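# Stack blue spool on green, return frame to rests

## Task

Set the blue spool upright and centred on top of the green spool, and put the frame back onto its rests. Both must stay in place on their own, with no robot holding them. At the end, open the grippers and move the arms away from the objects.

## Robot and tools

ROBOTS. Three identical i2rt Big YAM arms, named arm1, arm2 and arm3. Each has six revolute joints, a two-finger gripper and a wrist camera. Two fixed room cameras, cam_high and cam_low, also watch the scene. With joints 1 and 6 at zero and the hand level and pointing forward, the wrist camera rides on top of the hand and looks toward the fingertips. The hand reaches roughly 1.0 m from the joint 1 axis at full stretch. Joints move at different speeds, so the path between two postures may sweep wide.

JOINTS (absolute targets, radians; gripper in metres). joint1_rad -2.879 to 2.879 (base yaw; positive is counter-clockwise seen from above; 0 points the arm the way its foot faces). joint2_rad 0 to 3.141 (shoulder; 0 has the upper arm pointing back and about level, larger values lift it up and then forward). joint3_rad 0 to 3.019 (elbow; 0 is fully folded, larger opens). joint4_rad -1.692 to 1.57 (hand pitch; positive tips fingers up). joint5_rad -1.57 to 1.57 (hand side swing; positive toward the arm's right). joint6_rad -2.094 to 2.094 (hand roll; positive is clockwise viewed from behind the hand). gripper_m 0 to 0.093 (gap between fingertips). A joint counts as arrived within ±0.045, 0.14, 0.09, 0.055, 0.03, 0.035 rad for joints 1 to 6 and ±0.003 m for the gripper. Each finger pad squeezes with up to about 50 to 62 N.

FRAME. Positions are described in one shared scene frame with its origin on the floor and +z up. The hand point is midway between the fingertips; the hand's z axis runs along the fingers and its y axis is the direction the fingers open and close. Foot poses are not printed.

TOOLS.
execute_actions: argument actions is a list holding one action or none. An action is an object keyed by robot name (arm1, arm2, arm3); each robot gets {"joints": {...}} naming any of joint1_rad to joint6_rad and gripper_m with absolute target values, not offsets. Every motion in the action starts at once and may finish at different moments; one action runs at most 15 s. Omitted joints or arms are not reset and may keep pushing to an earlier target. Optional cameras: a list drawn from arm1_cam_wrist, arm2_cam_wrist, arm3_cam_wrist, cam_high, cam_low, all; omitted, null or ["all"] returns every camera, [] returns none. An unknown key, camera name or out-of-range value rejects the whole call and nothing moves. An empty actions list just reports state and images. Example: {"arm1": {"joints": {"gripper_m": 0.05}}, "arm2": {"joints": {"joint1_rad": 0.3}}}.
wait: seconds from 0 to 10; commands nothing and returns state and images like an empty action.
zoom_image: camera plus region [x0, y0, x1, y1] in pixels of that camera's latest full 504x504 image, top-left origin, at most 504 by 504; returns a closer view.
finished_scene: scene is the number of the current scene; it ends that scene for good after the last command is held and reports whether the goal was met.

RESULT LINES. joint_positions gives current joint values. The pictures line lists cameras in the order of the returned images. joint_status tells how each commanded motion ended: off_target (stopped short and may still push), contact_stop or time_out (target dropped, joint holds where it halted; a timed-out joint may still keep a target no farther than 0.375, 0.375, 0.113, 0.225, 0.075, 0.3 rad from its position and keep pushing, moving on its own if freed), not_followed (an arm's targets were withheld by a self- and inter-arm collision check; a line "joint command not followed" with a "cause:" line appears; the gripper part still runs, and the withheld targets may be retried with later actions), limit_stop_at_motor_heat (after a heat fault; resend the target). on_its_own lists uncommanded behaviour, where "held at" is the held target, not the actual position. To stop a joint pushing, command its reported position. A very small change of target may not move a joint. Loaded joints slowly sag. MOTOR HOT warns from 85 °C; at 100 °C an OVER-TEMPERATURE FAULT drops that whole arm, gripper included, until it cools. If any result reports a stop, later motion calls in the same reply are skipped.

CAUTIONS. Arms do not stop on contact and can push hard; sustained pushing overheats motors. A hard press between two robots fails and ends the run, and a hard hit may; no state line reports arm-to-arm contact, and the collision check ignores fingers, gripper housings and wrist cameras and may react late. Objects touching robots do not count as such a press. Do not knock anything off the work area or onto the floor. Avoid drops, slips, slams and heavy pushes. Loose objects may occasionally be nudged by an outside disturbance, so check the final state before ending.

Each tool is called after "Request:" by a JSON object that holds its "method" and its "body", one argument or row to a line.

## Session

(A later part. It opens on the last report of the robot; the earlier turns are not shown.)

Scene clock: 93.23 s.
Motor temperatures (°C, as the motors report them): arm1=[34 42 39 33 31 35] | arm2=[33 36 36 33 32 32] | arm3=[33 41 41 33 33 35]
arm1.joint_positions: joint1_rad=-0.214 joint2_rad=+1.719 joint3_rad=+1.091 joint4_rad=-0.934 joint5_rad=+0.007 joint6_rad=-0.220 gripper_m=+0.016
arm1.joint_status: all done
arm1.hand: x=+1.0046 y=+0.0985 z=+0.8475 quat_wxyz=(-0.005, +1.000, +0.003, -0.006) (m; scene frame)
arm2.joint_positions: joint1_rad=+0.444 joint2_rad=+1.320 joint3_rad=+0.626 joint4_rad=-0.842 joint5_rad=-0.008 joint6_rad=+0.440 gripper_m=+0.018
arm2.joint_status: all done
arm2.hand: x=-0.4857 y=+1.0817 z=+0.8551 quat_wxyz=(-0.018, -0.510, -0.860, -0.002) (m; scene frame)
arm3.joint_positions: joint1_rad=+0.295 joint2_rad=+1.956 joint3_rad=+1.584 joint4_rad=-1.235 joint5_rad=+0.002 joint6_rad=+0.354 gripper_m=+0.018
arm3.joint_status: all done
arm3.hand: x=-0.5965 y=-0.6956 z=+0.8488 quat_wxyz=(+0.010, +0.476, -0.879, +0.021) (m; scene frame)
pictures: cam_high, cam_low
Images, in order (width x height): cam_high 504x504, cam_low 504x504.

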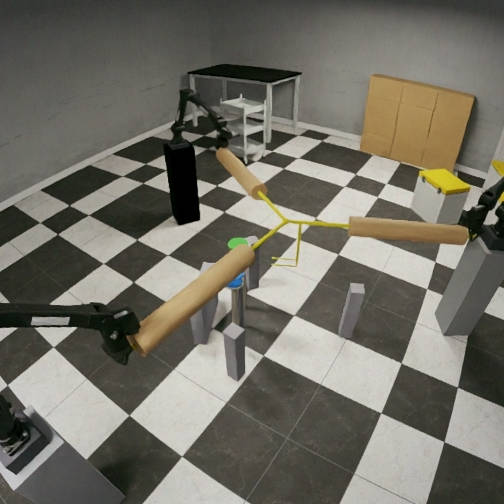

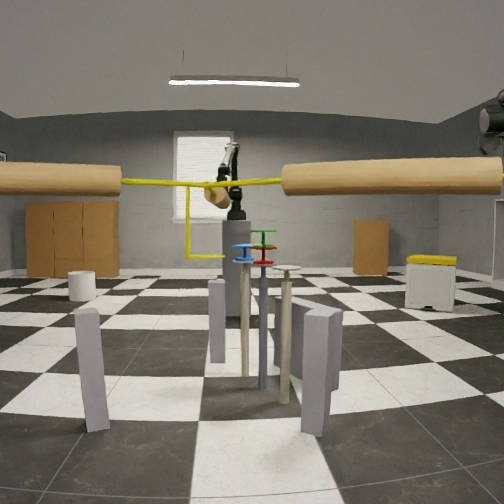

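Request:
{"method": "execute_actions", "body": {
  "actions": [
    {"arm1":{"joints":{"joint1_rad":-0.298,"joint2_rad":1.51,"joint3_rad":0.84,"joint4_rad":-0.887,"joint6_rad":-0.304}},"arm2":{"joints":{"joint1_rad":0.623,"joint2_rad":1.51,"joint3_rad":0.865,"joint4_rad":-0.874,"joint6_rad":0.619}},"arm3":{"joints":{"joint1_rad":0.16,"joint2_rad":2.045,"joint3_rad":1.82,"joint4_rad":-1.29,"joint6_rad":0.217}}}
  ],
  "cameras": []
}}

Request:
{"method": "execute_actions", "body": {
  "actions": [
    {"arm1":{"joints":{"joint1_rad":-0.442,"joint2_rad":1.305,"joint3_rad":0.62,"joint4_rad":-0.87,"joint6_rad":-0.448}},"arm2":{"joints":{"joint1_rad":0.737,"joint2_rad":1.688,"joint3_rad":1.105,"joint4_rad":-0.932,"joint6_rad":0.733}},"arm3":{"joints":{"joint1_rad":0.036,"joint2_rad":2.19,"joint3_rad":2.07,"joint4_rad":-1.393,"joint6_rad":0.093}}}
  ],
  "cameras": ["cam_low","cam_high"]
}}

Request:
{"method": "zoom_image", "body": {
  "camera": "cam_low",
  "region": [190,190,310,290]
}}

Request:
{"method": "zoom_image", "body": {
  "camera": "cam_high",
  "region": [170,180,330,340]
}}

Scene clock: 106.33 s.
Motor temperatures (°C, as the motors report them): arm1=[34 41 41 33 31 35] | arm2=[33 35 38 33 32 32] | arm3=[33 41 45 33 33 36]
arm1.joint_positions: joint1_rad=-0.307 joint2_rad=+1.534 joint3_rad=+0.838 joint4_rad=-0.886 joint5_rad=+0.004 joint6_rad=-0.306 gripper_m=+0.016
arm1.joint_status: all done
arm1.hand: x=+1.1011 y=+0.1118 z=+0.8431 quat_wxyz=(-0.001, +1.000, +0.000, +0.003) (m; scene frame)
arm2.joint_positions: joint1_rad=+0.625 joint2_rad=+1.529 joint3_rad=+0.840 joint4_rad=-0.867 joint5_rad=-0.009 joint6_rad=+0.620 gripper_m=+0.018
arm2.joint_status: all done
arm2.hand: x=-0.3896 y=+1.0943 z=+0.8538 quat_wxyz=(-0.007, -0.510, -0.860, -0.005) (m; scene frame)
arm3.joint_positions: joint1_rad=+0.142 joint2_rad=+2.058 joint3_rad=+1.734 joint4_rad=-1.283 joint5_rad=+0.005 joint6_rad=+0.224 gripper_m=+0.018
arm3.joint_status: all done
arm3.hand: x=-0.4981 y=-0.6865 z=+0.8440 quat_wxyz=(+0.011, +0.465, -0.885, +0.020) (m; scene frame)
pictures: none
No camera images: the call's "cameras" was empty. Leave "cameras" out to get every camera's image.

Scene clock: 108.47 s.
Motor temperatures (°C, as the motors report them): arm1=[34 41 41 33 31 35] | arm2=[33 35 38 33 32 32] | arm3=[33 41 46 33 33 36]
arm1.joint_positions: joint1_rad=-0.445 joint2_rad=+1.325 joint3_rad=+0.610 joint4_rad=-0.859 joint5_rad=+0.006 joint6_rad=-0.446 gripper_m=+0.016
arm1.joint_status: all done
arm1.hand: x=+1.1952 y=+0.1233 z=+0.8398 quat_wxyz=(-0.002, +1.000, +0.000, +0.000) (m; scene frame)
arm2.joint_positions: joint1_rad=+0.744 joint2_rad=+1.712 joint3_rad=+1.072 joint4_rad=-0.911 joint5_rad=-0.012 joint6_rad=+0.738 gripper_m=+0.018
arm2.joint_status: all done
arm2.hand: x=-0.2957 y=+1.1092 z=+0.8530 quat_wxyz=(-0.009, -0.510, -0.860, -0.008) (m; scene frame)
arm3.joint_positions: joint1_rad=+0.017 joint2_rad=+2.204 joint3_rad=+1.975 joint4_rad=-1.385 joint5_rad=+0.007 joint6_rad=+0.100 gripper_m=+0.018
arm3.joint_status: joint3_rad time_out (moved +0.241 of +0.336); the others done
arm3.on_its_own: joint3_rad reads +1.975 and still pushes toward +2.070 since a time_out
arm3.hand: x=-0.4045 y=-0.6761 z=+0.8419 quat_wxyz=(+0.015, +0.465, -0.885, +0.021) (m; scene frame)
pictures: cam_high, cam_low
Images, in order (width x height): cam_high 504x504, cam_low 504x504.

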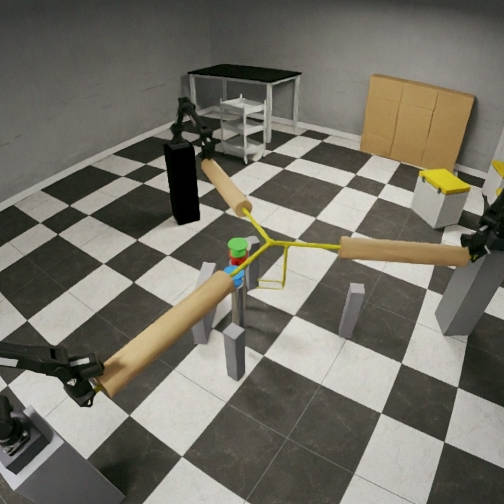

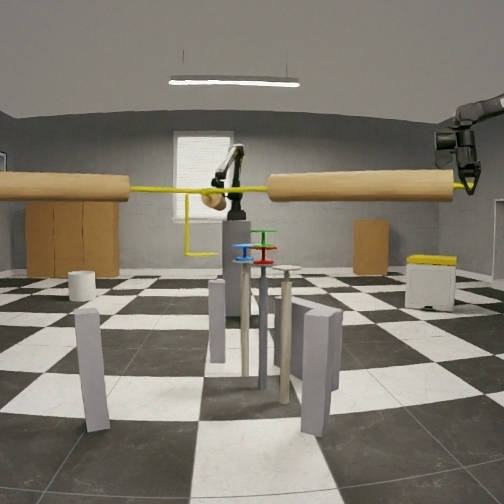

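Region (190, 190, 310, 290) of cam_low's 504x504 image, scaled by 4.200, with more detail than that image has.

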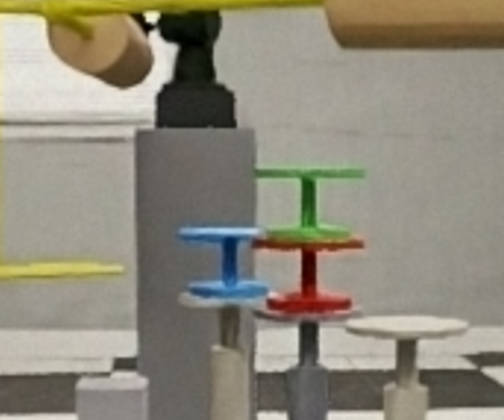

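Region (170, 180, 330, 340) of cam_high's 504x504 image, scaled by 3.150, with more detail than that image has.

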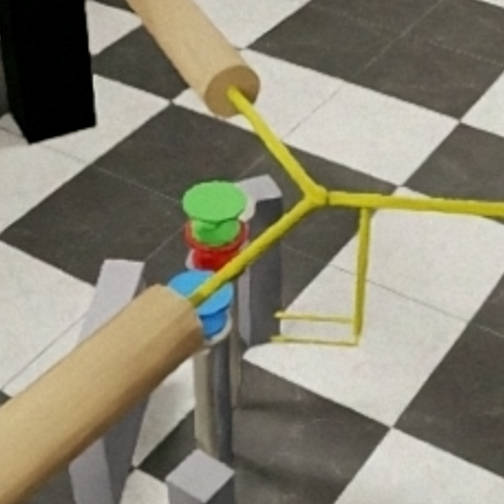

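Request:
{"method": "execute_actions", "body": {
  "actions": [
    {"arm1":{"joints":{"joint1_rad":-0.241,"joint2_rad":1.095,"joint3_rad":0.48,"joint4_rad":-0.93,"joint6_rad":-0.242}},"arm2":{"joints":{"joint1_rad":0.635,"joint2_rad":1.81,"joint3_rad":1.32,"joint4_rad":-1.025,"joint6_rad":0.629}},"arm3":{"joints":{"joint1_rad":-0.097,"joint2_rad":2.065,"joint3_rad":1.815,"joint4_rad":-1.295,"joint6_rad":-0.014}}}
  ],
  "cameras": ["cam_low","cam_high"]
}}

Request:
{"method": "zoom_image", "body": {
  "camera": "cam_low",
  "region": [190,190,310,290]
}}

Request:
{"method": "zoom_image", "body": {
  "camera": "cam_high",
  "region": [190,200,310,320]
}}

Scene clock: 124.60 s.
Motor temperatures (°C, as the motors report them): arm1=[34 40 40 33 31 35] | arm2=[33 36 39 33 32 32] | arm3=[33 43 49 33 33 35]
arm1.joint_positions: joint1_rad=-0.261 joint2_rad=+1.113 joint3_rad=+0.463 joint4_rad=-0.923 joint5_rad=+0.013 joint6_rad=-0.267 gripper_m=+0.016
arm1.joint_status: all done
arm1.hand: x=+1.2392 y=+0.0591 z=+0.8448 quat_wxyz=(-0.006, +1.000, +0.003, +0.000) (m; scene frame)
arm2.joint_positions: joint1_rad=+0.637 joint2_rad=+1.835 joint3_rad=+1.284 joint4_rad=-0.997 joint5_rad=-0.010 joint6_rad=+0.631 gripper_m=+0.018
arm2.joint_status: all done
arm2.hand: x=-0.2564 y=+1.0370 z=+0.8634 quat_wxyz=(-0.011, -0.510, -0.860, -0.006) (m; scene frame)
arm3.joint_positions: joint1_rad=-0.107 joint2_rad=+2.104 joint3_rad=+1.802 joint4_rad=-1.315 joint5_rad=+0.006 joint6_rad=-0.023 gripper_m=+0.018
arm3.joint_status: all done
arm3.hand: x=-0.3566 y=-0.7492 z=+0.8424 quat_wxyz=(+0.018, +0.464, -0.885, +0.020) (m; scene frame)
pictures: cam_high, cam_low
Images, in order (width x height): cam_high 504x504, cam_low 504x504.

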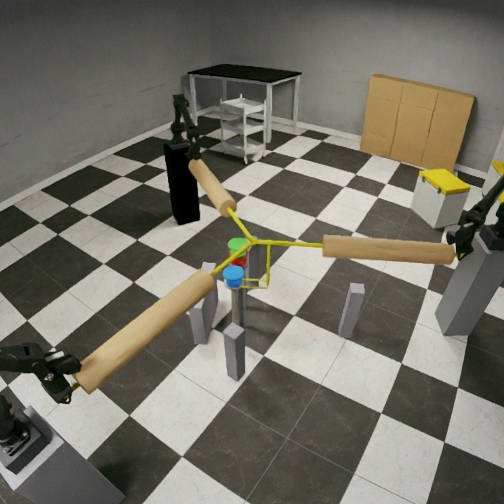

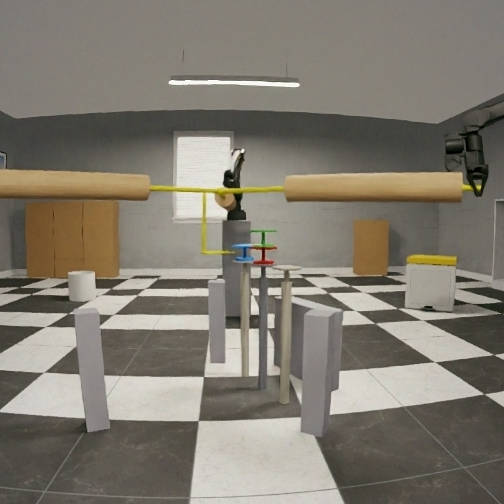

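Region (190, 190, 310, 290) of cam_low's 504x504 image, scaled by 4.200, with more detail than that image has.

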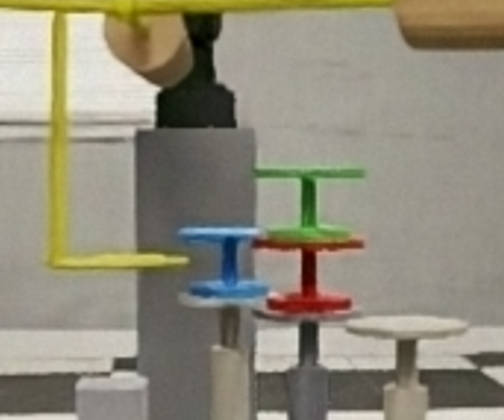

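Region (190, 200, 310, 320) of cam_high's 504x504 image, scaled by 4.200, with more detail than that image has.

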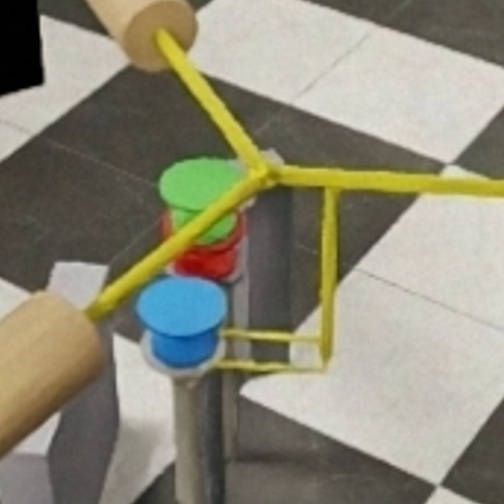

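Request:
{"method": "execute_actions", "body": {
  "actions": [
    {"arm1":{"joints":{"joint1_rad":-0.18,"joint2_rad":1.125,"joint3_rad":0.55,"joint4_rad":-0.945,"joint6_rad":-0.19}},"arm2":{"joints":{"joint1_rad":0.595,"joint2_rad":1.79,"joint3_rad":1.225,"joint4_rad":-0.985,"joint6_rad":0.59}},"arm3":{"joints":{"joint1_rad":-0.085,"joint2_rad":2.015,"joint3_rad":1.715,"joint4_rad":-1.25,"joint6_rad":-0.002}}}
  ],
  "cameras": ["cam_low","cam_high"]
}}

Request:
{"method": "zoom_image", "body": {
  "camera": "cam_low",
  "region": [190,190,310,290]
}}

Request:
{"method": "zoom_image", "body": {
  "camera": "cam_high",
  "region": [190,200,310,320]
}}

Scene clock: 134.40 s.
Motor temperatures (°C, as the motors report them): arm1=[34 40 41 33 32 35] | arm2=[33 36 39 33 32 32] | arm3=[33 43 46 33 33 35]
arm1.joint_positions: joint1_rad=-0.201 joint2_rad=+1.129 joint3_rad=+0.503 joint4_rad=-0.924 joint5_rad=+0.011 joint6_rad=-0.212 gripper_m=+0.016
arm1.joint_status: all done
arm1.hand: x=+1.2193 y=+0.0494 z=+0.8539 quat_wxyz=(-0.008, +1.000, +0.005, -0.012) (m; scene frame)
arm2.joint_positions: joint1_rad=+0.602 joint2_rad=+1.824 joint3_rad=+1.236 joint4_rad=-0.965 joint5_rad=-0.009 joint6_rad=+0.596 gripper_m=+0.018
arm2.joint_status: all done
arm2.hand: x=-0.2756 y=+1.0263 z=+0.8534 quat_wxyz=(-0.009, -0.510, -0.860, -0.005) (m; scene frame)
arm3.joint_positions: joint1_rad=-0.091 joint2_rad=+2.062 joint3_rad=+1.705 joint4_rad=-1.257 joint5_rad=+0.006 joint6_rad=-0.008 gripper_m=+0.018
arm3.joint_status: all done
arm3.hand: x=-0.3755 y=-0.7585 z=+0.8327 quat_wxyz=(+0.017, +0.465, -0.885, +0.019) (m; scene frame)
pictures: cam_high, cam_low
Images, in order (width x height): cam_high 504x504, cam_low 504x504.

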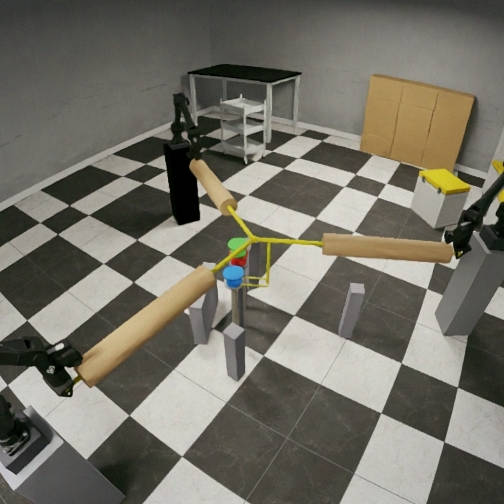

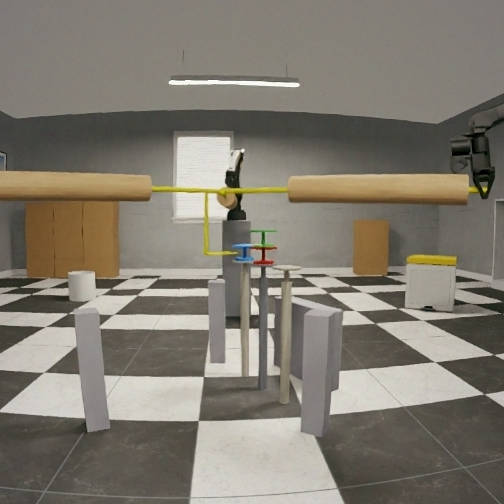

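Region (190, 190, 310, 290) of cam_low's 504x504 image, scaled by 4.200, with more detail than that image has.

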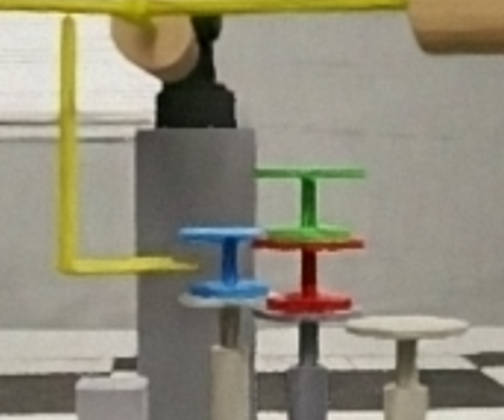

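Region (190, 200, 310, 320) of cam_high's 504x504 image, scaled by 4.200, with more detail than that image has.

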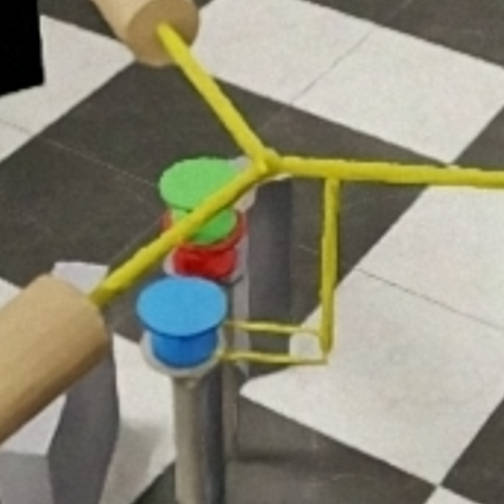

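Request:
{"method": "execute_actions", "body": {
  "actions": [
    {"arm1":{"joints":{"joint1_rad":-0.08,"joint6_rad":-0.09}},"arm2":{"joints":{"joint1_rad":0.548,"joint2_rad":1.805,"joint3_rad":1.31,"joint4_rad":-1.02,"joint6_rad":0.545}},"arm3":{"joints":{"joint1_rad":-0.12,"joint2_rad":1.95,"joint3_rad":1.635,"joint4_rad":-1.22,"joint6_rad":-0.035}}}
  ],
  "cameras": ["cam_low","cam_high"]
}}

Request:
{"method": "zoom_image", "body": {
  "camera": "cam_low",
  "region": [190,190,310,290]
}}

Request:
{"method": "zoom_image", "body": {
  "camera": "cam_high",
  "region": [190,200,310,320]
}}

Scene clock: 143.17 s.
Motor temperatures (°C, as the motors report them): arm1=[34 40 42 33 32 35] | arm2=[33 36 39 33 32 32] | arm3=[33 43 45 33 33 35]
arm1.joint_positions: joint1_rad=-0.097 joint2_rad=+1.129 joint3_rad=+0.505 joint4_rad=-0.931 joint5_rad=+0.011 joint6_rad=-0.110 gripper_m=+0.016
arm1.joint_status: all done
arm1.hand: x=+1.2161 y=+0.0253 z=+0.8545 quat_wxyz=(-0.007, +1.000, +0.006, -0.010) (m; scene frame)
arm2.joint_positions: joint1_rad=+0.556 joint2_rad=+1.824 joint3_rad=+1.270 joint4_rad=-0.992 joint5_rad=-0.009 joint6_rad=+0.551 gripper_m=+0.018
arm2.joint_status: all done
arm2.hand: x=-0.2791 y=+1.0016 z=+0.8642 quat_wxyz=(-0.012, -0.510, -0.860, -0.005) (m; scene frame)
arm3.joint_positions: joint1_rad=-0.110 joint2_rad=+1.998 joint3_rad=+1.618 joint4_rad=-1.227 joint5_rad=+0.006 joint6_rad=-0.028 gripper_m=+0.018
arm3.joint_status: all done
arm3.hand: x=-0.3788 y=-0.7825 z=+0.8393 quat_wxyz=(+0.014, +0.465, -0.885, +0.017) (m; scene frame)
pictures: cam_high, cam_low
Images, in order (width x height): cam_high 504x504, cam_low 504x504.

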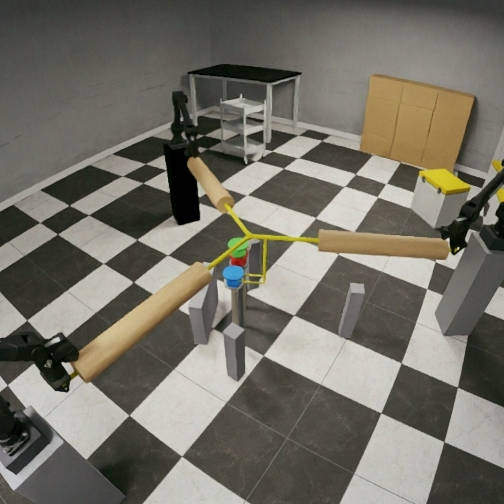

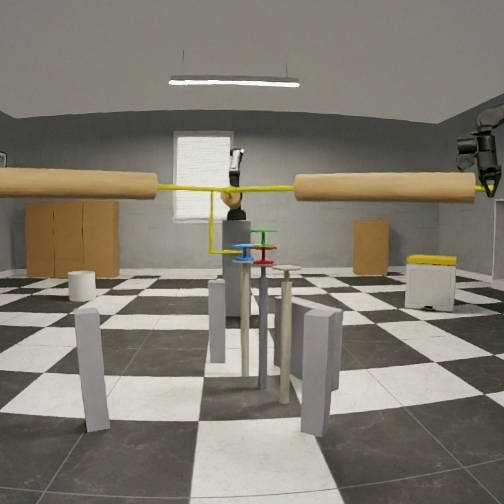

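Region (190, 190, 310, 290) of cam_low's 504x504 image, scaled by 4.200, with more detail than that image has.

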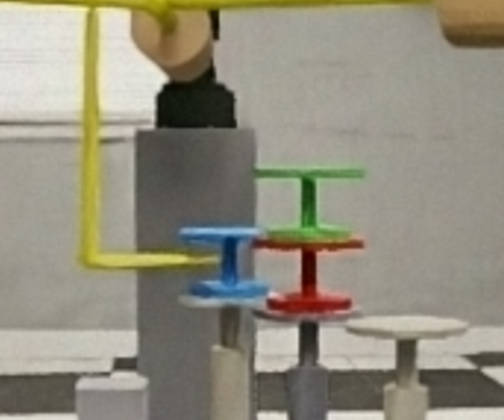

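Region (190, 200, 310, 320) of cam_high's 504x504 image, scaled by 4.200, with more detail than that image has.

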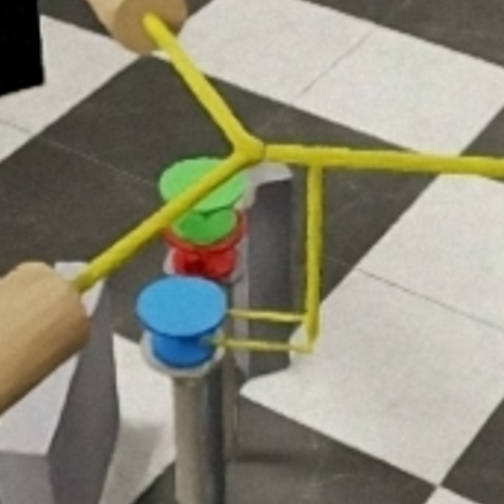

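Request:
{"method": "execute_actions", "body": {
  "actions": [
    {"arm1":{"joints":{"joint1_rad":0.11,"joint2_rad":1.03,"joint3_rad":0.435,"joint4_rad":-0.975,"joint6_rad":0.1}},"arm2":{"joints":{"joint1_rad":0.503,"joint2_rad":1.905,"joint3_rad":1.465,"joint4_rad":-1.085,"joint6_rad":0.5}},"arm3":{"joints":{"joint1_rad":-0.203,"joint2_rad":1.905,"joint3_rad":1.56,"joint4_rad":-1.185,"joint6_rad":-0.12}}}
  ],
  "cameras": ["cam_low","cam_high"]
}}

Request:
{"method": "zoom_image", "body": {
  "camera": "cam_low",
  "region": [190,190,310,290]
}}

Request:
{"method": "zoom_image", "body": {
  "camera": "cam_high",
  "region": [190,200,310,320]
}}

Scene clock: 149.93 s.
Motor temperatures (°C, as the motors report them): arm1=[34 39 42 33 32 35] | arm2=[33 37 39 33 32 32] | arm3=[33 43 44 33 33 35]
arm1.joint_positions: joint1_rad=+0.091 joint2_rad=+1.044 joint3_rad=+0.431 joint4_rad=-0.956 joint5_rad=+0.013 joint6_rad=+0.077 gripper_m=+0.016
arm1.joint_status: all done
arm1.hand: x=+1.2477 y=-0.0158 z=+0.8477 quat_wxyz=(-0.007, +1.000, +0.007, -0.004) (m; scene frame)
arm2.joint_positions: joint1_rad=+0.505 joint2_rad=+1.929 joint3_rad=+1.434 joint4_rad=-1.050 joint5_rad=-0.007 joint6_rad=+0.497 gripper_m=+0.018
arm2.joint_status: all done
arm2.hand: x=-0.2530 y=+0.9535 z=+0.8647 quat_wxyz=(-0.013, -0.509, -0.861, -0.003) (m; scene frame)
arm3.joint_positions: joint1_rad=-0.209 joint2_rad=+1.962 joint3_rad=+1.551 joint4_rad=-1.200 joint5_rad=+0.006 joint6_rad=-0.129 gripper_m=+0.018
arm3.joint_status: all done
arm3.hand: x=-0.3450 y=-0.8319 z=+0.8369 quat_wxyz=(+0.017, +0.466, -0.884, +0.017) (m; scene frame)
pictures: cam_high, cam_low
Images, in order (width x height): cam_high 504x504, cam_low 504x504.

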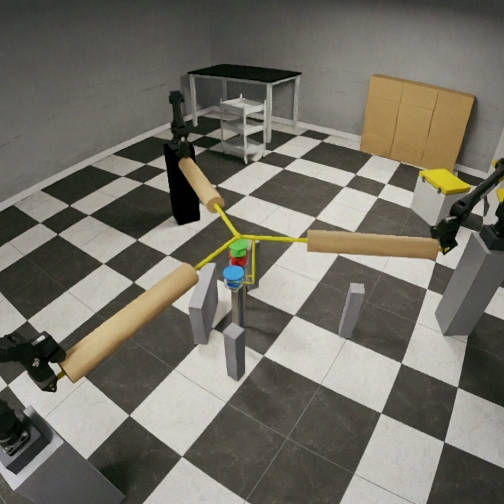

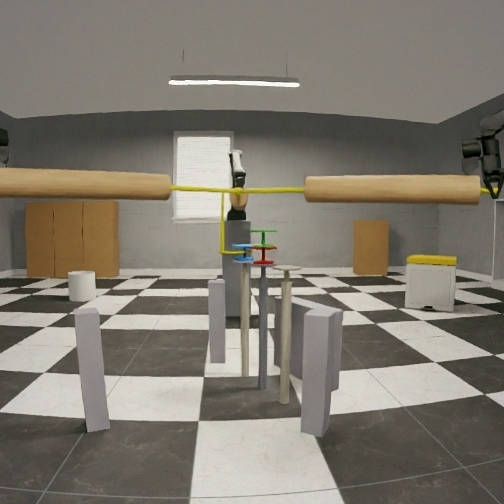

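Region (190, 190, 310, 290) of cam_low's 504x504 image, scaled by 4.200, with more detail than that image has.

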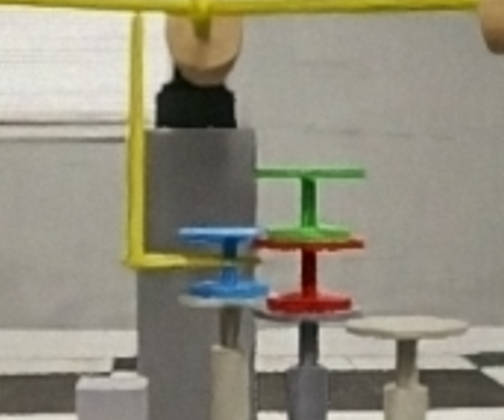

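Region (190, 200, 310, 320) of cam_high's 504x504 image, scaled by 4.200, with more detail than that image has.

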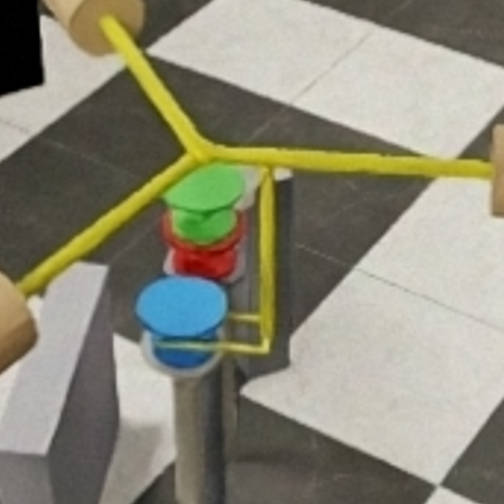

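Request:
{"method": "execute_actions", "body": {
  "actions": [
    {"arm1":{"joints":{"joint1_rad":0.25,"joint2_rad":0.975,"joint3_rad":0.405,"joint4_rad":-1.005,"joint6_rad":0.24}},"arm2":{"joints":{"joint1_rad":0.472,"joint2_rad":1.975,"joint3_rad":1.57,"joint4_rad":-1.13,"joint6_rad":0.468}},"arm3":{"joints":{"joint1_rad":-0.272,"joint2_rad":1.88,"joint3_rad":1.54,"joint4_rad":-1.165,"joint6_rad":-0.19}}}
  ],
  "cameras": ["cam_low","cam_high"]
}}

Request:
{"method": "zoom_image", "body": {
  "camera": "cam_low",
  "region": [190,190,310,290]
}}

Request:
{"method": "zoom_image", "body": {
  "camera": "cam_high",
  "region": [190,200,310,320]
}}

Scene clock: 158.90 s.
Motor temperatures (°C, as the motors report them): arm1=[34 39 41 33 32 35] | arm2=[33 37 40 33 32 32] | arm3=[33 44 44 33 33 35]
arm1.joint_positions: joint1_rad=+0.228 joint2_rad=+0.989 joint3_rad=+0.402 joint4_rad=-0.986 joint5_rad=+0.016 joint6_rad=+0.215 gripper_m=+0.016
arm1.joint_status: all done
arm1.hand: x=+1.2660 y=-0.0395 z=+0.8482 quat_wxyz=(-0.008, +1.000, +0.007, -0.004) (m; scene frame)
arm2.joint_positions: joint1_rad=+0.482 joint2_rad=+1.994 joint3_rad=+1.540 joint4_rad=-1.091 joint5_rad=-0.007 joint6_rad=+0.470 gripper_m=+0.018
arm2.joint_status: all done
arm2.hand: x=-0.2367 y=+0.9265 z=+0.8656 quat_wxyz=(-0.013, -0.508, -0.861, -0.003) (m; scene frame)
arm3.joint_positions: joint1_rad=-0.269 joint2_rad=+1.942 joint3_rad=+1.523 joint4_rad=-1.184 joint5_rad=+0.006 joint6_rad=-0.192 gripper_m=+0.018
arm3.joint_status: all done
arm3.hand: x=-0.3245 y=-0.8595 z=+0.8388 quat_wxyz=(+0.013, +0.467, -0.884, +0.014) (m; scene frame)
pictures: cam_high, cam_low
Images, in order (width x height): cam_high 504x504, cam_low 504x504.

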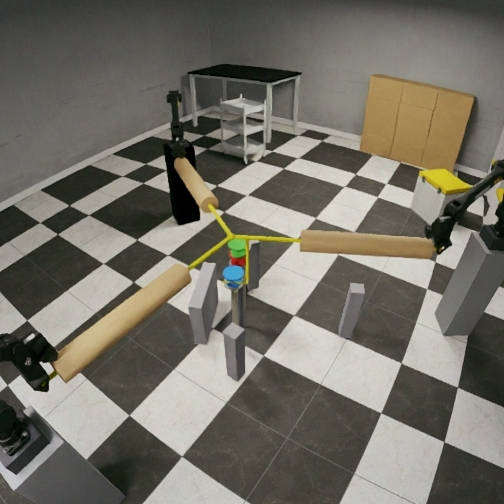

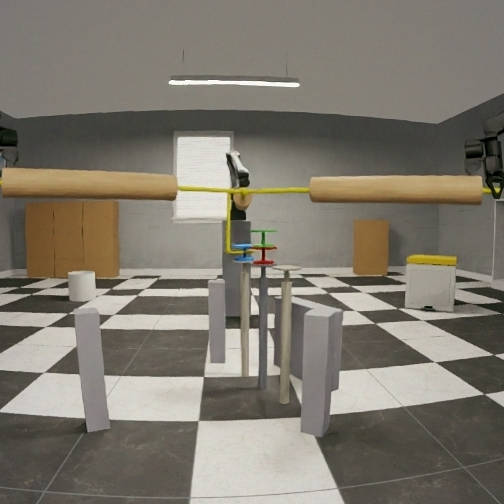

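Region (190, 190, 310, 290) of cam_low's 504x504 image, scaled by 4.200, with more detail than that image has.

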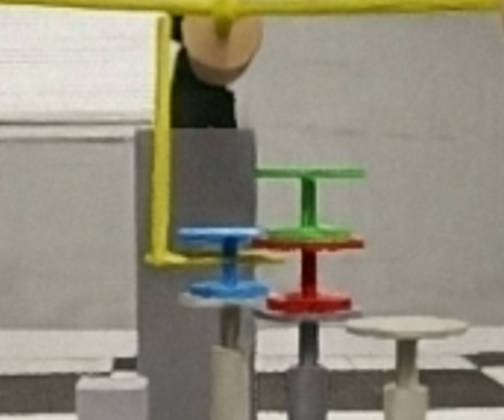

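Region (190, 200, 310, 320) of cam_high's 504x504 image, scaled by 4.200, with more detail than that image has.

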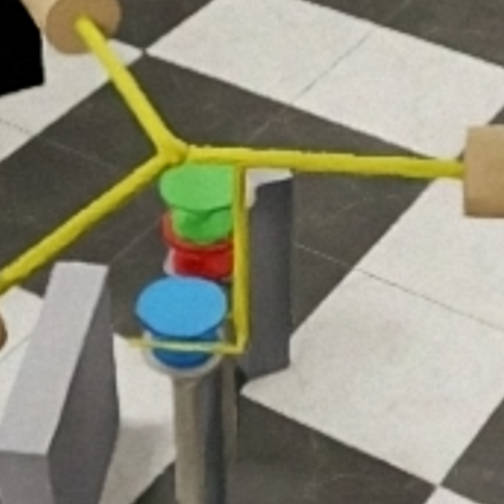

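Request:
{"method": "execute_actions", "body": {
  "actions": [
    {"arm1":{"joints":{"joint2_rad":0.845,"joint3_rad":0.55,"joint4_rad":-1.24}},"arm2":{"joints":{"joint2_rad":1.905,"joint3_rad":1.655,"joint4_rad":-1.265}},"arm3":{"joints":{"joint2_rad":1.84,"joint3_rad":1.665,"joint4_rad":-1.33}}}
  ],
  "cameras": ["cam_low"]
}}

Request:
{"method": "zoom_image", "body": {
  "camera": "cam_low",
  "region": [190,170,310,290]
}}

Request:
{"method": "execute_actions", "body": {
  "actions": [
    {"arm1":{"joints":{"joint2_rad":0.785,"joint3_rad":0.69,"joint4_rad":-1.44}},"arm2":{"joints":{"joint2_rad":1.87,"joint3_rad":1.765,"joint4_rad":-1.41}},"arm3":{"joints":{"joint2_rad":1.815,"joint3_rad":1.79,"joint4_rad":-1.48}}}
  ],
  "cameras": []
}}

Request:
{"method": "execute_actions", "body": {
  "actions": [
    {"arm1":{"joints":{"joint2_rad":0.765,"joint3_rad":0.815,"joint4_rad":-1.58}},"arm2":{"joints":{"joint2_rad":1.855,"joint3_rad":1.88,"joint4_rad":-1.535}},"arm3":{"joints":{"joint2_rad":1.815,"joint3_rad":1.935,"joint4_rad":-1.62}}}
  ],
  "cameras": ["cam_low","cam_high"]
}}

Request:
{"method": "zoom_image", "body": {
  "camera": "cam_low",
  "region": [190,150,330,290]
}}

Scene clock: 167.57 s.
Motor temperatures (°C, as the motors report them): arm1=[34 39 41 33 32 35] | arm2=[33 37 40 33 32 32] | arm3=[33 44 44 33 33 35]
arm1.joint_positions: joint1_rad=+0.231 joint2_rad=+0.854 joint3_rad=+0.500 joint4_rad=-1.193 joint5_rad=+0.015 joint6_rad=+0.216 gripper_m=+0.016
arm1.joint_status: all done
arm1.hand: x=+1.2664 y=-0.0402 z=+0.9037 quat_wxyz=(-0.005, +1.000, +0.007, -0.016) (m; scene frame)
arm2.joint_positions: joint1_rad=+0.482 joint2_rad=+1.932 joint3_rad=+1.616 joint4_rad=-1.231 joint5_rad=-0.009 joint6_rad=+0.470 gripper_m=+0.018
arm2.joint_status: all done
arm2.hand: x=-0.2373 y=+0.9272 z=+0.9270 quat_wxyz=(-0.012, -0.508, -0.862, -0.004) (m; scene frame)
arm3.joint_positions: joint1_rad=-0.269 joint2_rad=+1.879 joint3_rad=+1.593 joint4_rad=-1.314 joint5_rad=+0.008 joint6_rad=-0.192 gripper_m=+0.018
arm3.joint_status: all done
arm3.hand: x=-0.3266 y=-0.8610 z=+0.8985 quat_wxyz=(+0.011, +0.467, -0.884, +0.015) (m; scene frame)
pictures: cam_low
Images, in order (width x height): cam_low 504x504.

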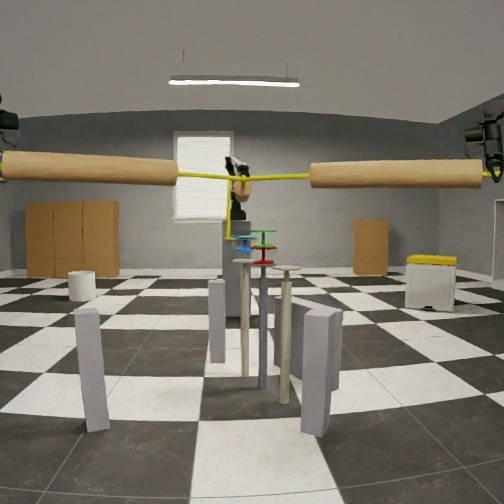

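Region (190, 170, 310, 290) of cam_low's 504x504 image, scaled by 4.200, with more detail than that image has.

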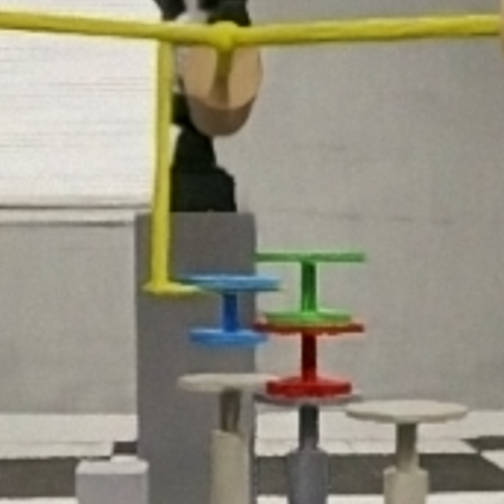

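Scene clock: 168.47 s.
Motor temperatures (°C, as the motors report them): arm1=[34 39 41 33 32 35] | arm2=[33 37 40 33 32 32] | arm3=[33 44 45 33 33 35]
arm1.joint_positions: joint1_rad=+0.231 joint2_rad=+0.801 joint3_rad=+0.627 joint4_rad=-1.398 joint5_rad=+0.014 joint6_rad=+0.217 gripper_m=+0.016
arm1.joint_status: all done
arm1.hand: x=+1.2720 y=-0.0390 z=+0.9587 quat_wxyz=(-0.007, +1.000, +0.007, -0.004) (m; scene frame)
arm2.joint_positions: joint1_rad=+0.488 joint2_rad=+1.902 joint3_rad=+1.720 joint4_rad=-1.371 joint5_rad=-0.010 joint6_rad=+0.473 gripper_m=+0.018
arm2.joint_status: all done
arm2.hand: x=-0.2342 y=+0.9296 z=+0.9826 quat_wxyz=(-0.009, -0.506, -0.862, -0.004) (m; scene frame)
arm3.joint_positions: joint1_rad=-0.273 joint2_rad=+1.855 joint3_rad=+1.712 joint4_rad=-1.465 joint5_rad=+0.010 joint6_rad=-0.194 gripper_m=+0.018
arm3.joint_status: all done
arm3.hand: x=-0.3242 y=-0.8612 z=+0.9561 quat_wxyz=(+0.015, +0.467, -0.884, +0.017) (m; scene frame)
pictures: none
No camera images: the call's "cameras" was empty. Leave "cameras" out to get every camera's image.

Scene clock: 169.40 s.
Motor temperatures (°C, as the motors report them): arm1=[34 39 42 33 32 35] | arm2=[33 37 40 33 32 32] | arm3=[33 44 45 33 33 35]
arm1.joint_positions: joint1_rad=+0.231 joint2_rad=+0.783 joint3_rad=+0.743 joint4_rad=-1.546 joint5_rad=+0.015 joint6_rad=+0.218 gripper_m=+0.016
arm1.joint_status: all done
arm1.hand: x=+1.2758 y=-0.0381 z=+1.0058 quat_wxyz=(-0.009, +1.000, +0.006, +0.003) (m; scene frame)
arm2.joint_positions: joint1_rad=+0.492 joint2_rad=+1.890 joint3_rad=+1.829 joint4_rad=-1.496 joint5_rad=-0.011 joint6_rad=+0.477 gripper_m=+0.018
arm2.joint_status: all done
arm2.hand: x=-0.2324 y=+0.9316 z=+1.0301 quat_wxyz=(-0.007, -0.506, -0.862, -0.005) (m; scene frame)
arm3.joint_positions: joint1_rad=-0.276 joint2_rad=+1.851 joint3_rad=+1.849 joint4_rad=-1.613 joint5_rad=+0.011 joint6_rad=-0.196 gripper_m=+0.018
arm3.joint_status: all done
arm3.hand: x=-0.3231 y=-0.8615 z=+1.0103 quat_wxyz=(+0.019, +0.466, -0.884, +0.018) (m; scene frame)
pictures: cam_high, cam_low
Images, in order (width x height): cam_high 504x504, cam_low 504x504.

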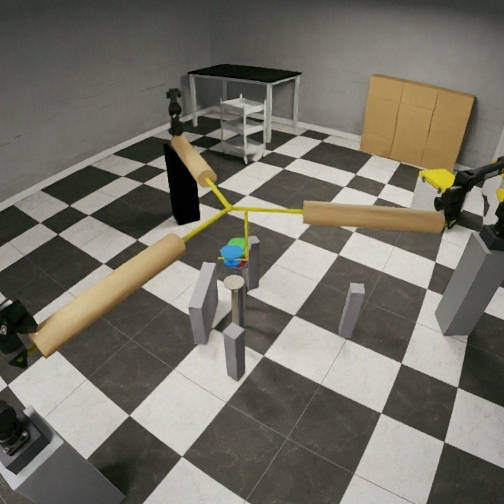

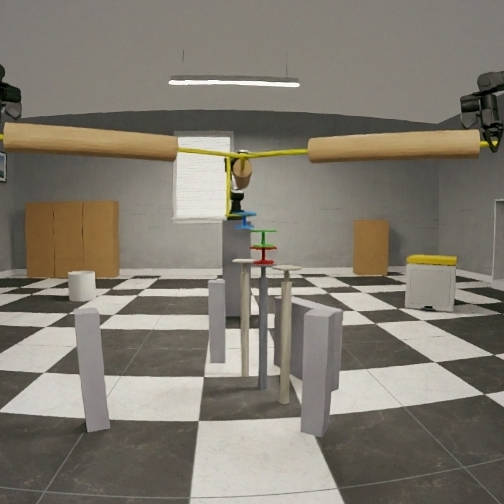

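Region (190, 150, 330, 290) of cam_low's 504x504 image, scaled by 3.600, with more detail than that image has.

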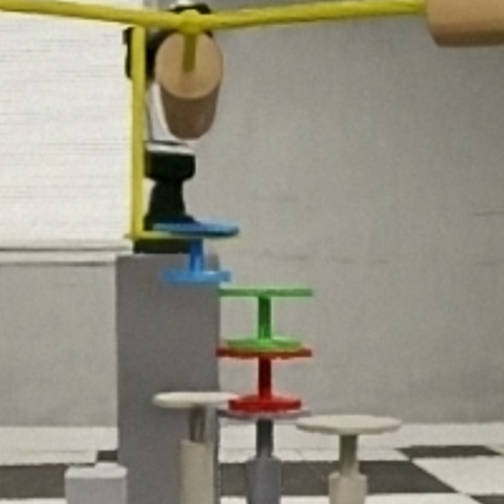

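Request:
{"method": "execute_actions", "body": {
  "actions": [
    {"arm1":{"joints":{"joint1_rad":0.325,"joint2_rad":1.025,"joint3_rad":0.985,"joint4_rad":-1.5,"joint6_rad":0.31}},"arm2":{"joints":{"joint1_rad":0.33,"joint2_rad":1.755,"joint3_rad":1.67,"joint4_rad":-1.46,"joint6_rad":0.318}},"arm3":{"joints":{"joint1_rad":-0.22,"joint2_rad":1.575,"joint3_rad":1.555,"joint4_rad":-1.52,"joint6_rad":-0.142}}}
  ],
  "cameras": ["cam_low","cam_high"]
}}

Request:
{"method": "zoom_image", "body": {
  "camera": "cam_low",
  "region": [190,150,330,290]
}}

Scene clock: 182.53 s.
Motor temperatures (°C, as the motors report them): arm1=[34 39 44 33 32 35] | arm2=[33 37 42 33 32 32] | arm3=[33 43 49 33 33 35]
arm1.joint_positions: joint1_rad=+0.302 joint2_rad=+1.054 joint3_rad=+0.927 joint4_rad=-1.469 joint5_rad=+0.009 joint6_rad=+0.283 gripper_m=+0.016
arm1.joint_status: all done
arm1.hand: x=+1.1961 y=-0.0774 z=+1.0207 quat_wxyz=(-0.008, +1.000, +0.009, +0.008) (m; scene frame)
arm2.joint_positions: joint1_rad=+0.335 joint2_rad=+1.784 joint3_rad=+1.671 joint4_rad=-1.437 joint5_rad=-0.009 joint6_rad=+0.319 gripper_m=+0.018
arm2.joint_status: all done
arm2.hand: x=-0.3166 y=+0.8831 z=+1.0279 quat_wxyz=(-0.011, -0.506, -0.863, -0.002) (m; scene frame)
arm3.joint_positions: joint1_rad=-0.233 joint2_rad=+1.594 joint3_rad=+1.541 joint4_rad=-1.531 joint5_rad=+0.009 joint6_rad=-0.158 gripper_m=+0.018
arm3.joint_status: all done
arm3.hand: x=-0.3992 y=-0.9070 z=+1.0229 quat_wxyz=(+0.003, +0.468, -0.884, +0.013) (m; scene frame)
pictures: cam_high, cam_low
Images, in order (width x height): cam_high 504x504, cam_low 504x504.

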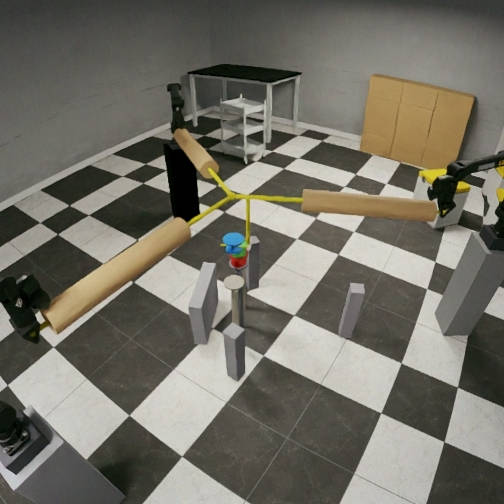

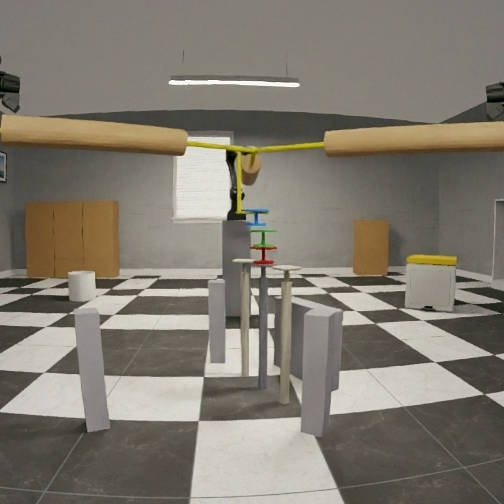

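Region (190, 150, 330, 290) of cam_low's 504x504 image, scaled by 3.600, with more detail than that image has.

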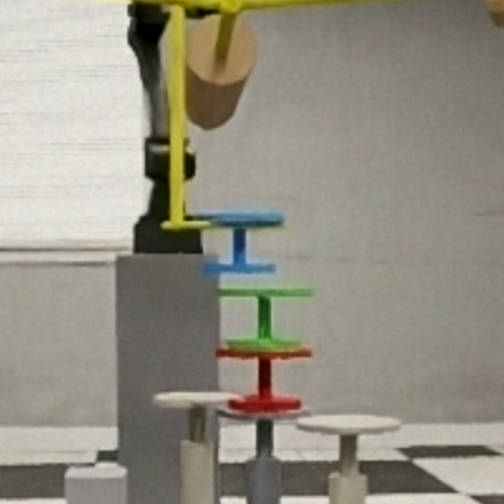

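Request:
{"method": "execute_actions", "body": {
  "actions": [
    {"arm1":{"joints":{"joint1_rad":0.36,"joint2_rad":1.185,"joint3_rad":1.105,"joint4_rad":-1.46,"joint6_rad":0.345}},"arm2":{"joints":{"joint1_rad":0.224,"joint2_rad":1.715,"joint3_rad":1.6,"joint4_rad":-1.455,"joint6_rad":0.21}},"arm3":{"joints":{"joint1_rad":-0.185,"joint2_rad":1.425,"joint3_rad":1.375,"joint4_rad":-1.5,"joint6_rad":-0.11}}}
  ],
  "cameras": ["cam_low","cam_high"]
}}

Request:
{"method": "zoom_image", "body": {
  "camera": "cam_low",
  "region": [210,180,310,280]
}}

Request:
{"method": "zoom_image", "body": {
  "camera": "cam_high",
  "region": [190,190,290,290]
}}

Scene clock: 191.47 s.
Motor temperatures (°C, as the motors report them): arm1=[34 39 45 33 32 35] | arm2=[33 37 41 33 32 32] | arm3=[33 43 47 33 33 35]
arm1.joint_positions: joint1_rad=+0.333 joint2_rad=+1.220 joint3_rad=+1.044 joint4_rad=-1.428 joint5_rad=+0.009 joint6_rad=+0.316 gripper_m=+0.016
arm1.joint_status: all done
arm1.hand: x=+1.1448 y=-0.1038 z=+1.0189 quat_wxyz=(-0.010, +1.000, +0.008, +0.011) (m; scene frame)
arm2.joint_positions: joint1_rad=+0.228 joint2_rad=+1.756 joint3_rad=+1.603 joint4_rad=-1.415 joint5_rad=-0.007 joint6_rad=+0.212 gripper_m=+0.018
arm2.joint_status: all done
arm2.hand: x=-0.3697 y=+0.8538 z=+1.0168 quat_wxyz=(-0.002, -0.506, -0.863, -0.003) (m; scene frame)
arm3.joint_positions: joint1_rad=-0.190 joint2_rad=+1.457 joint3_rad=+1.366 joint4_rad=-1.499 joint5_rad=+0.007 joint6_rad=-0.116 gripper_m=+0.018
arm3.joint_status: all done
arm3.hand: x=-0.4504 y=-0.9346 z=+1.0152 quat_wxyz=(+0.006, +0.469, -0.883, +0.013) (m; scene frame)
pictures: cam_high, cam_low
Images, in order (width x height): cam_high 504x504, cam_low 504x504.

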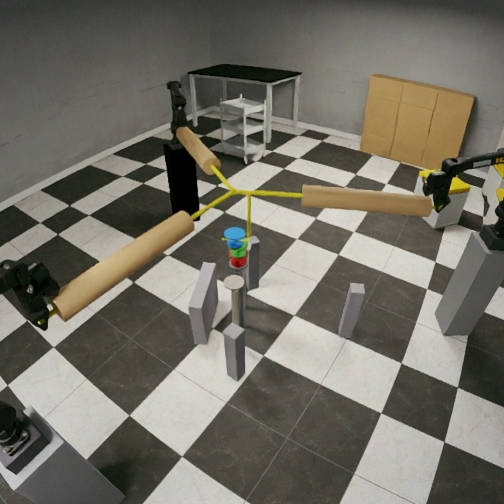

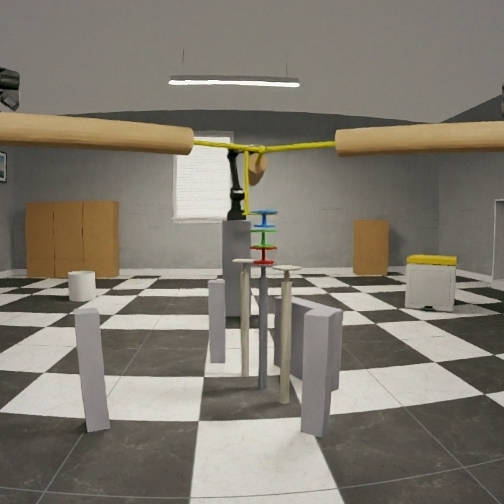

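Region (210, 180, 310, 280) of cam_low's 504x504 image, scaled by 5.040, with more detail than that image has.

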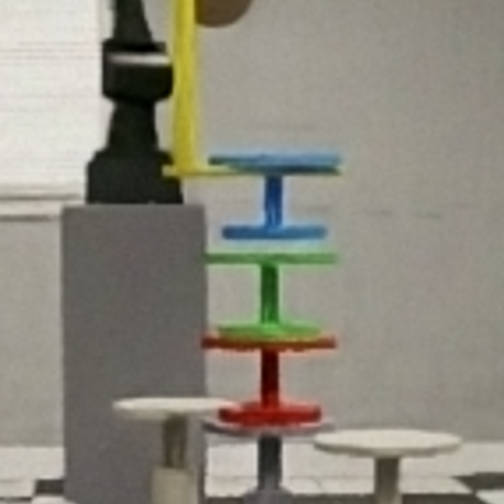

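Region (190, 190, 290, 290) of cam_high's 504x504 image, scaled by 5.040, with more detail than that image has.

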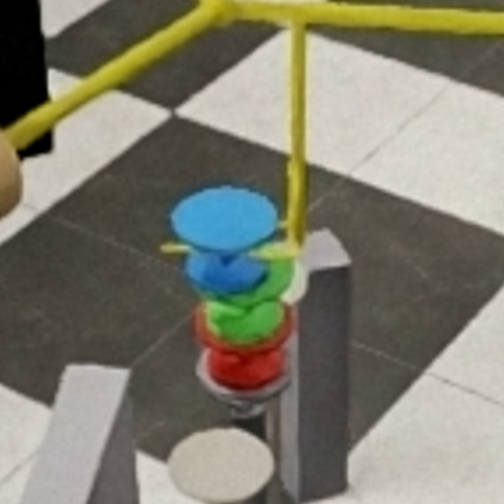

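Request:
{"method": "execute_actions", "body": {
  "actions": [
    {"arm1":{"joints":{"joint1_rad":0.28,"joint2_rad":1.285,"joint3_rad":1.175,"joint4_rad":-1.43,"joint6_rad":0.265}},"arm2":{"joints":{"joint1_rad":0.175,"joint2_rad":1.66,"joint3_rad":1.52,"joint4_rad":-1.415,"joint6_rad":0.16}},"arm3":{"joints":{"joint1_rad":-0.11,"joint2_rad":1.375,"joint3_rad":1.32,"joint4_rad":-1.49,"joint6_rad":-0.035}}}
  ],
  "cameras": ["cam_low","cam_high"]
}}

Request:
{"method": "zoom_image", "body": {
  "camera": "cam_low",
  "region": [210,180,310,280]
}}

Request:
{"method": "zoom_image", "body": {
  "camera": "cam_high",
  "region": [190,190,290,290]
}}

Scene clock: 201.13 s.
Motor temperatures (°C, as the motors report them): arm1=[34 39 45 33 32 35] | arm2=[33 37 40 33 32 32] | arm3=[33 42 46 33 33 35]
arm1.joint_positions: joint1_rad=+0.280 joint2_rad=+1.313 joint3_rad=+1.111 joint4_rad=-1.412 joint5_rad=+0.003 joint6_rad=+0.264 gripper_m=+0.016
arm1.joint_status: all done
arm1.hand: x=+1.1101 y=-0.0972 z=+1.0138 quat_wxyz=(-0.007, +1.000, +0.008, +0.018) (m; scene frame)
arm2.joint_positions: joint1_rad=+0.184 joint2_rad=+1.692 joint3_rad=+1.509 joint4_rad=-1.391 joint5_rad=-0.004 joint6_rad=+0.167 gripper_m=+0.018
arm2.joint_status: all done
arm2.hand: x=-0.4046 y=+0.8589 z=+1.0136 quat_wxyz=(+0.001, -0.505, -0.863, -0.003) (m; scene frame)
arm3.joint_positions: joint1_rad=-0.118 joint2_rad=+1.420 joint3_rad=+1.311 joint4_rad=-1.485 joint5_rad=+0.004 joint6_rad=-0.046 gripper_m=+0.018
arm3.joint_status: all done
arm3.hand: x=-0.4840 y=-0.9279 z=+1.0085 quat_wxyz=(+0.008, +0.470, -0.883, +0.013) (m; scene frame)
pictures: cam_high, cam_low
Images, in order (width x height): cam_high 504x504, cam_low 504x504.

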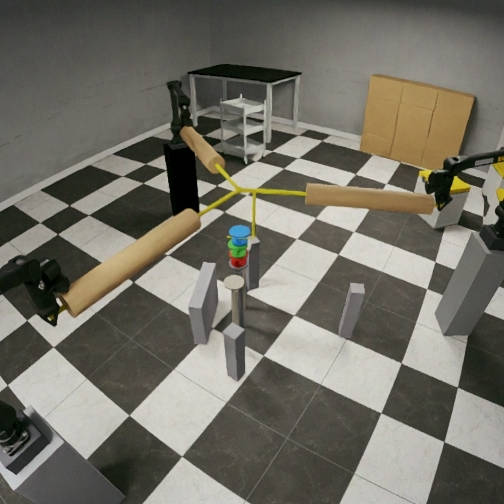

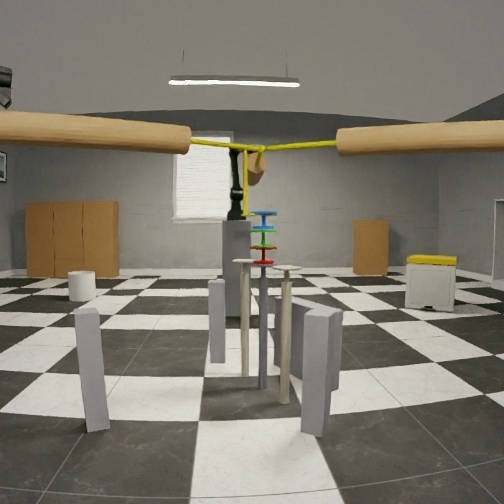

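Region (210, 180, 310, 280) of cam_low's 504x504 image, scaled by 5.040, with more detail than that image has.

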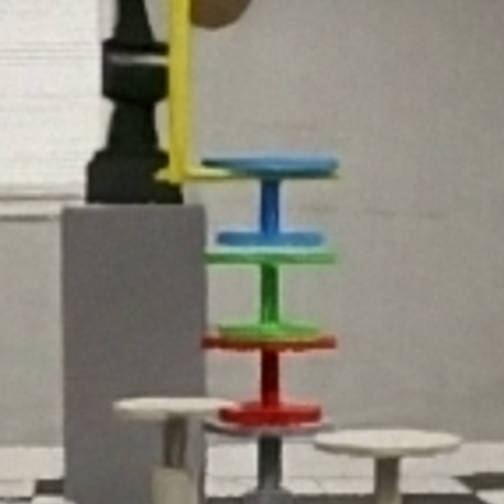

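Region (190, 190, 290, 290) of cam_high's 504x504 image, scaled by 5.040, with more detail than that image has.

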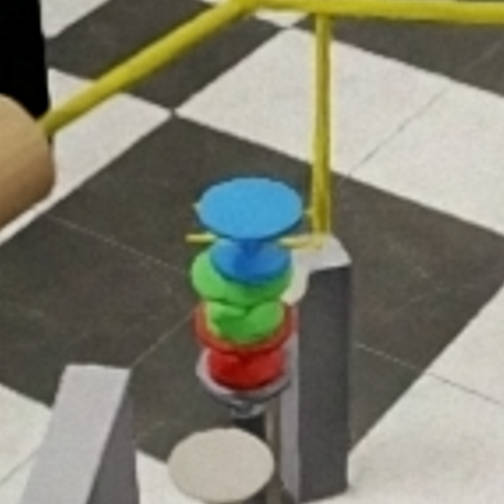

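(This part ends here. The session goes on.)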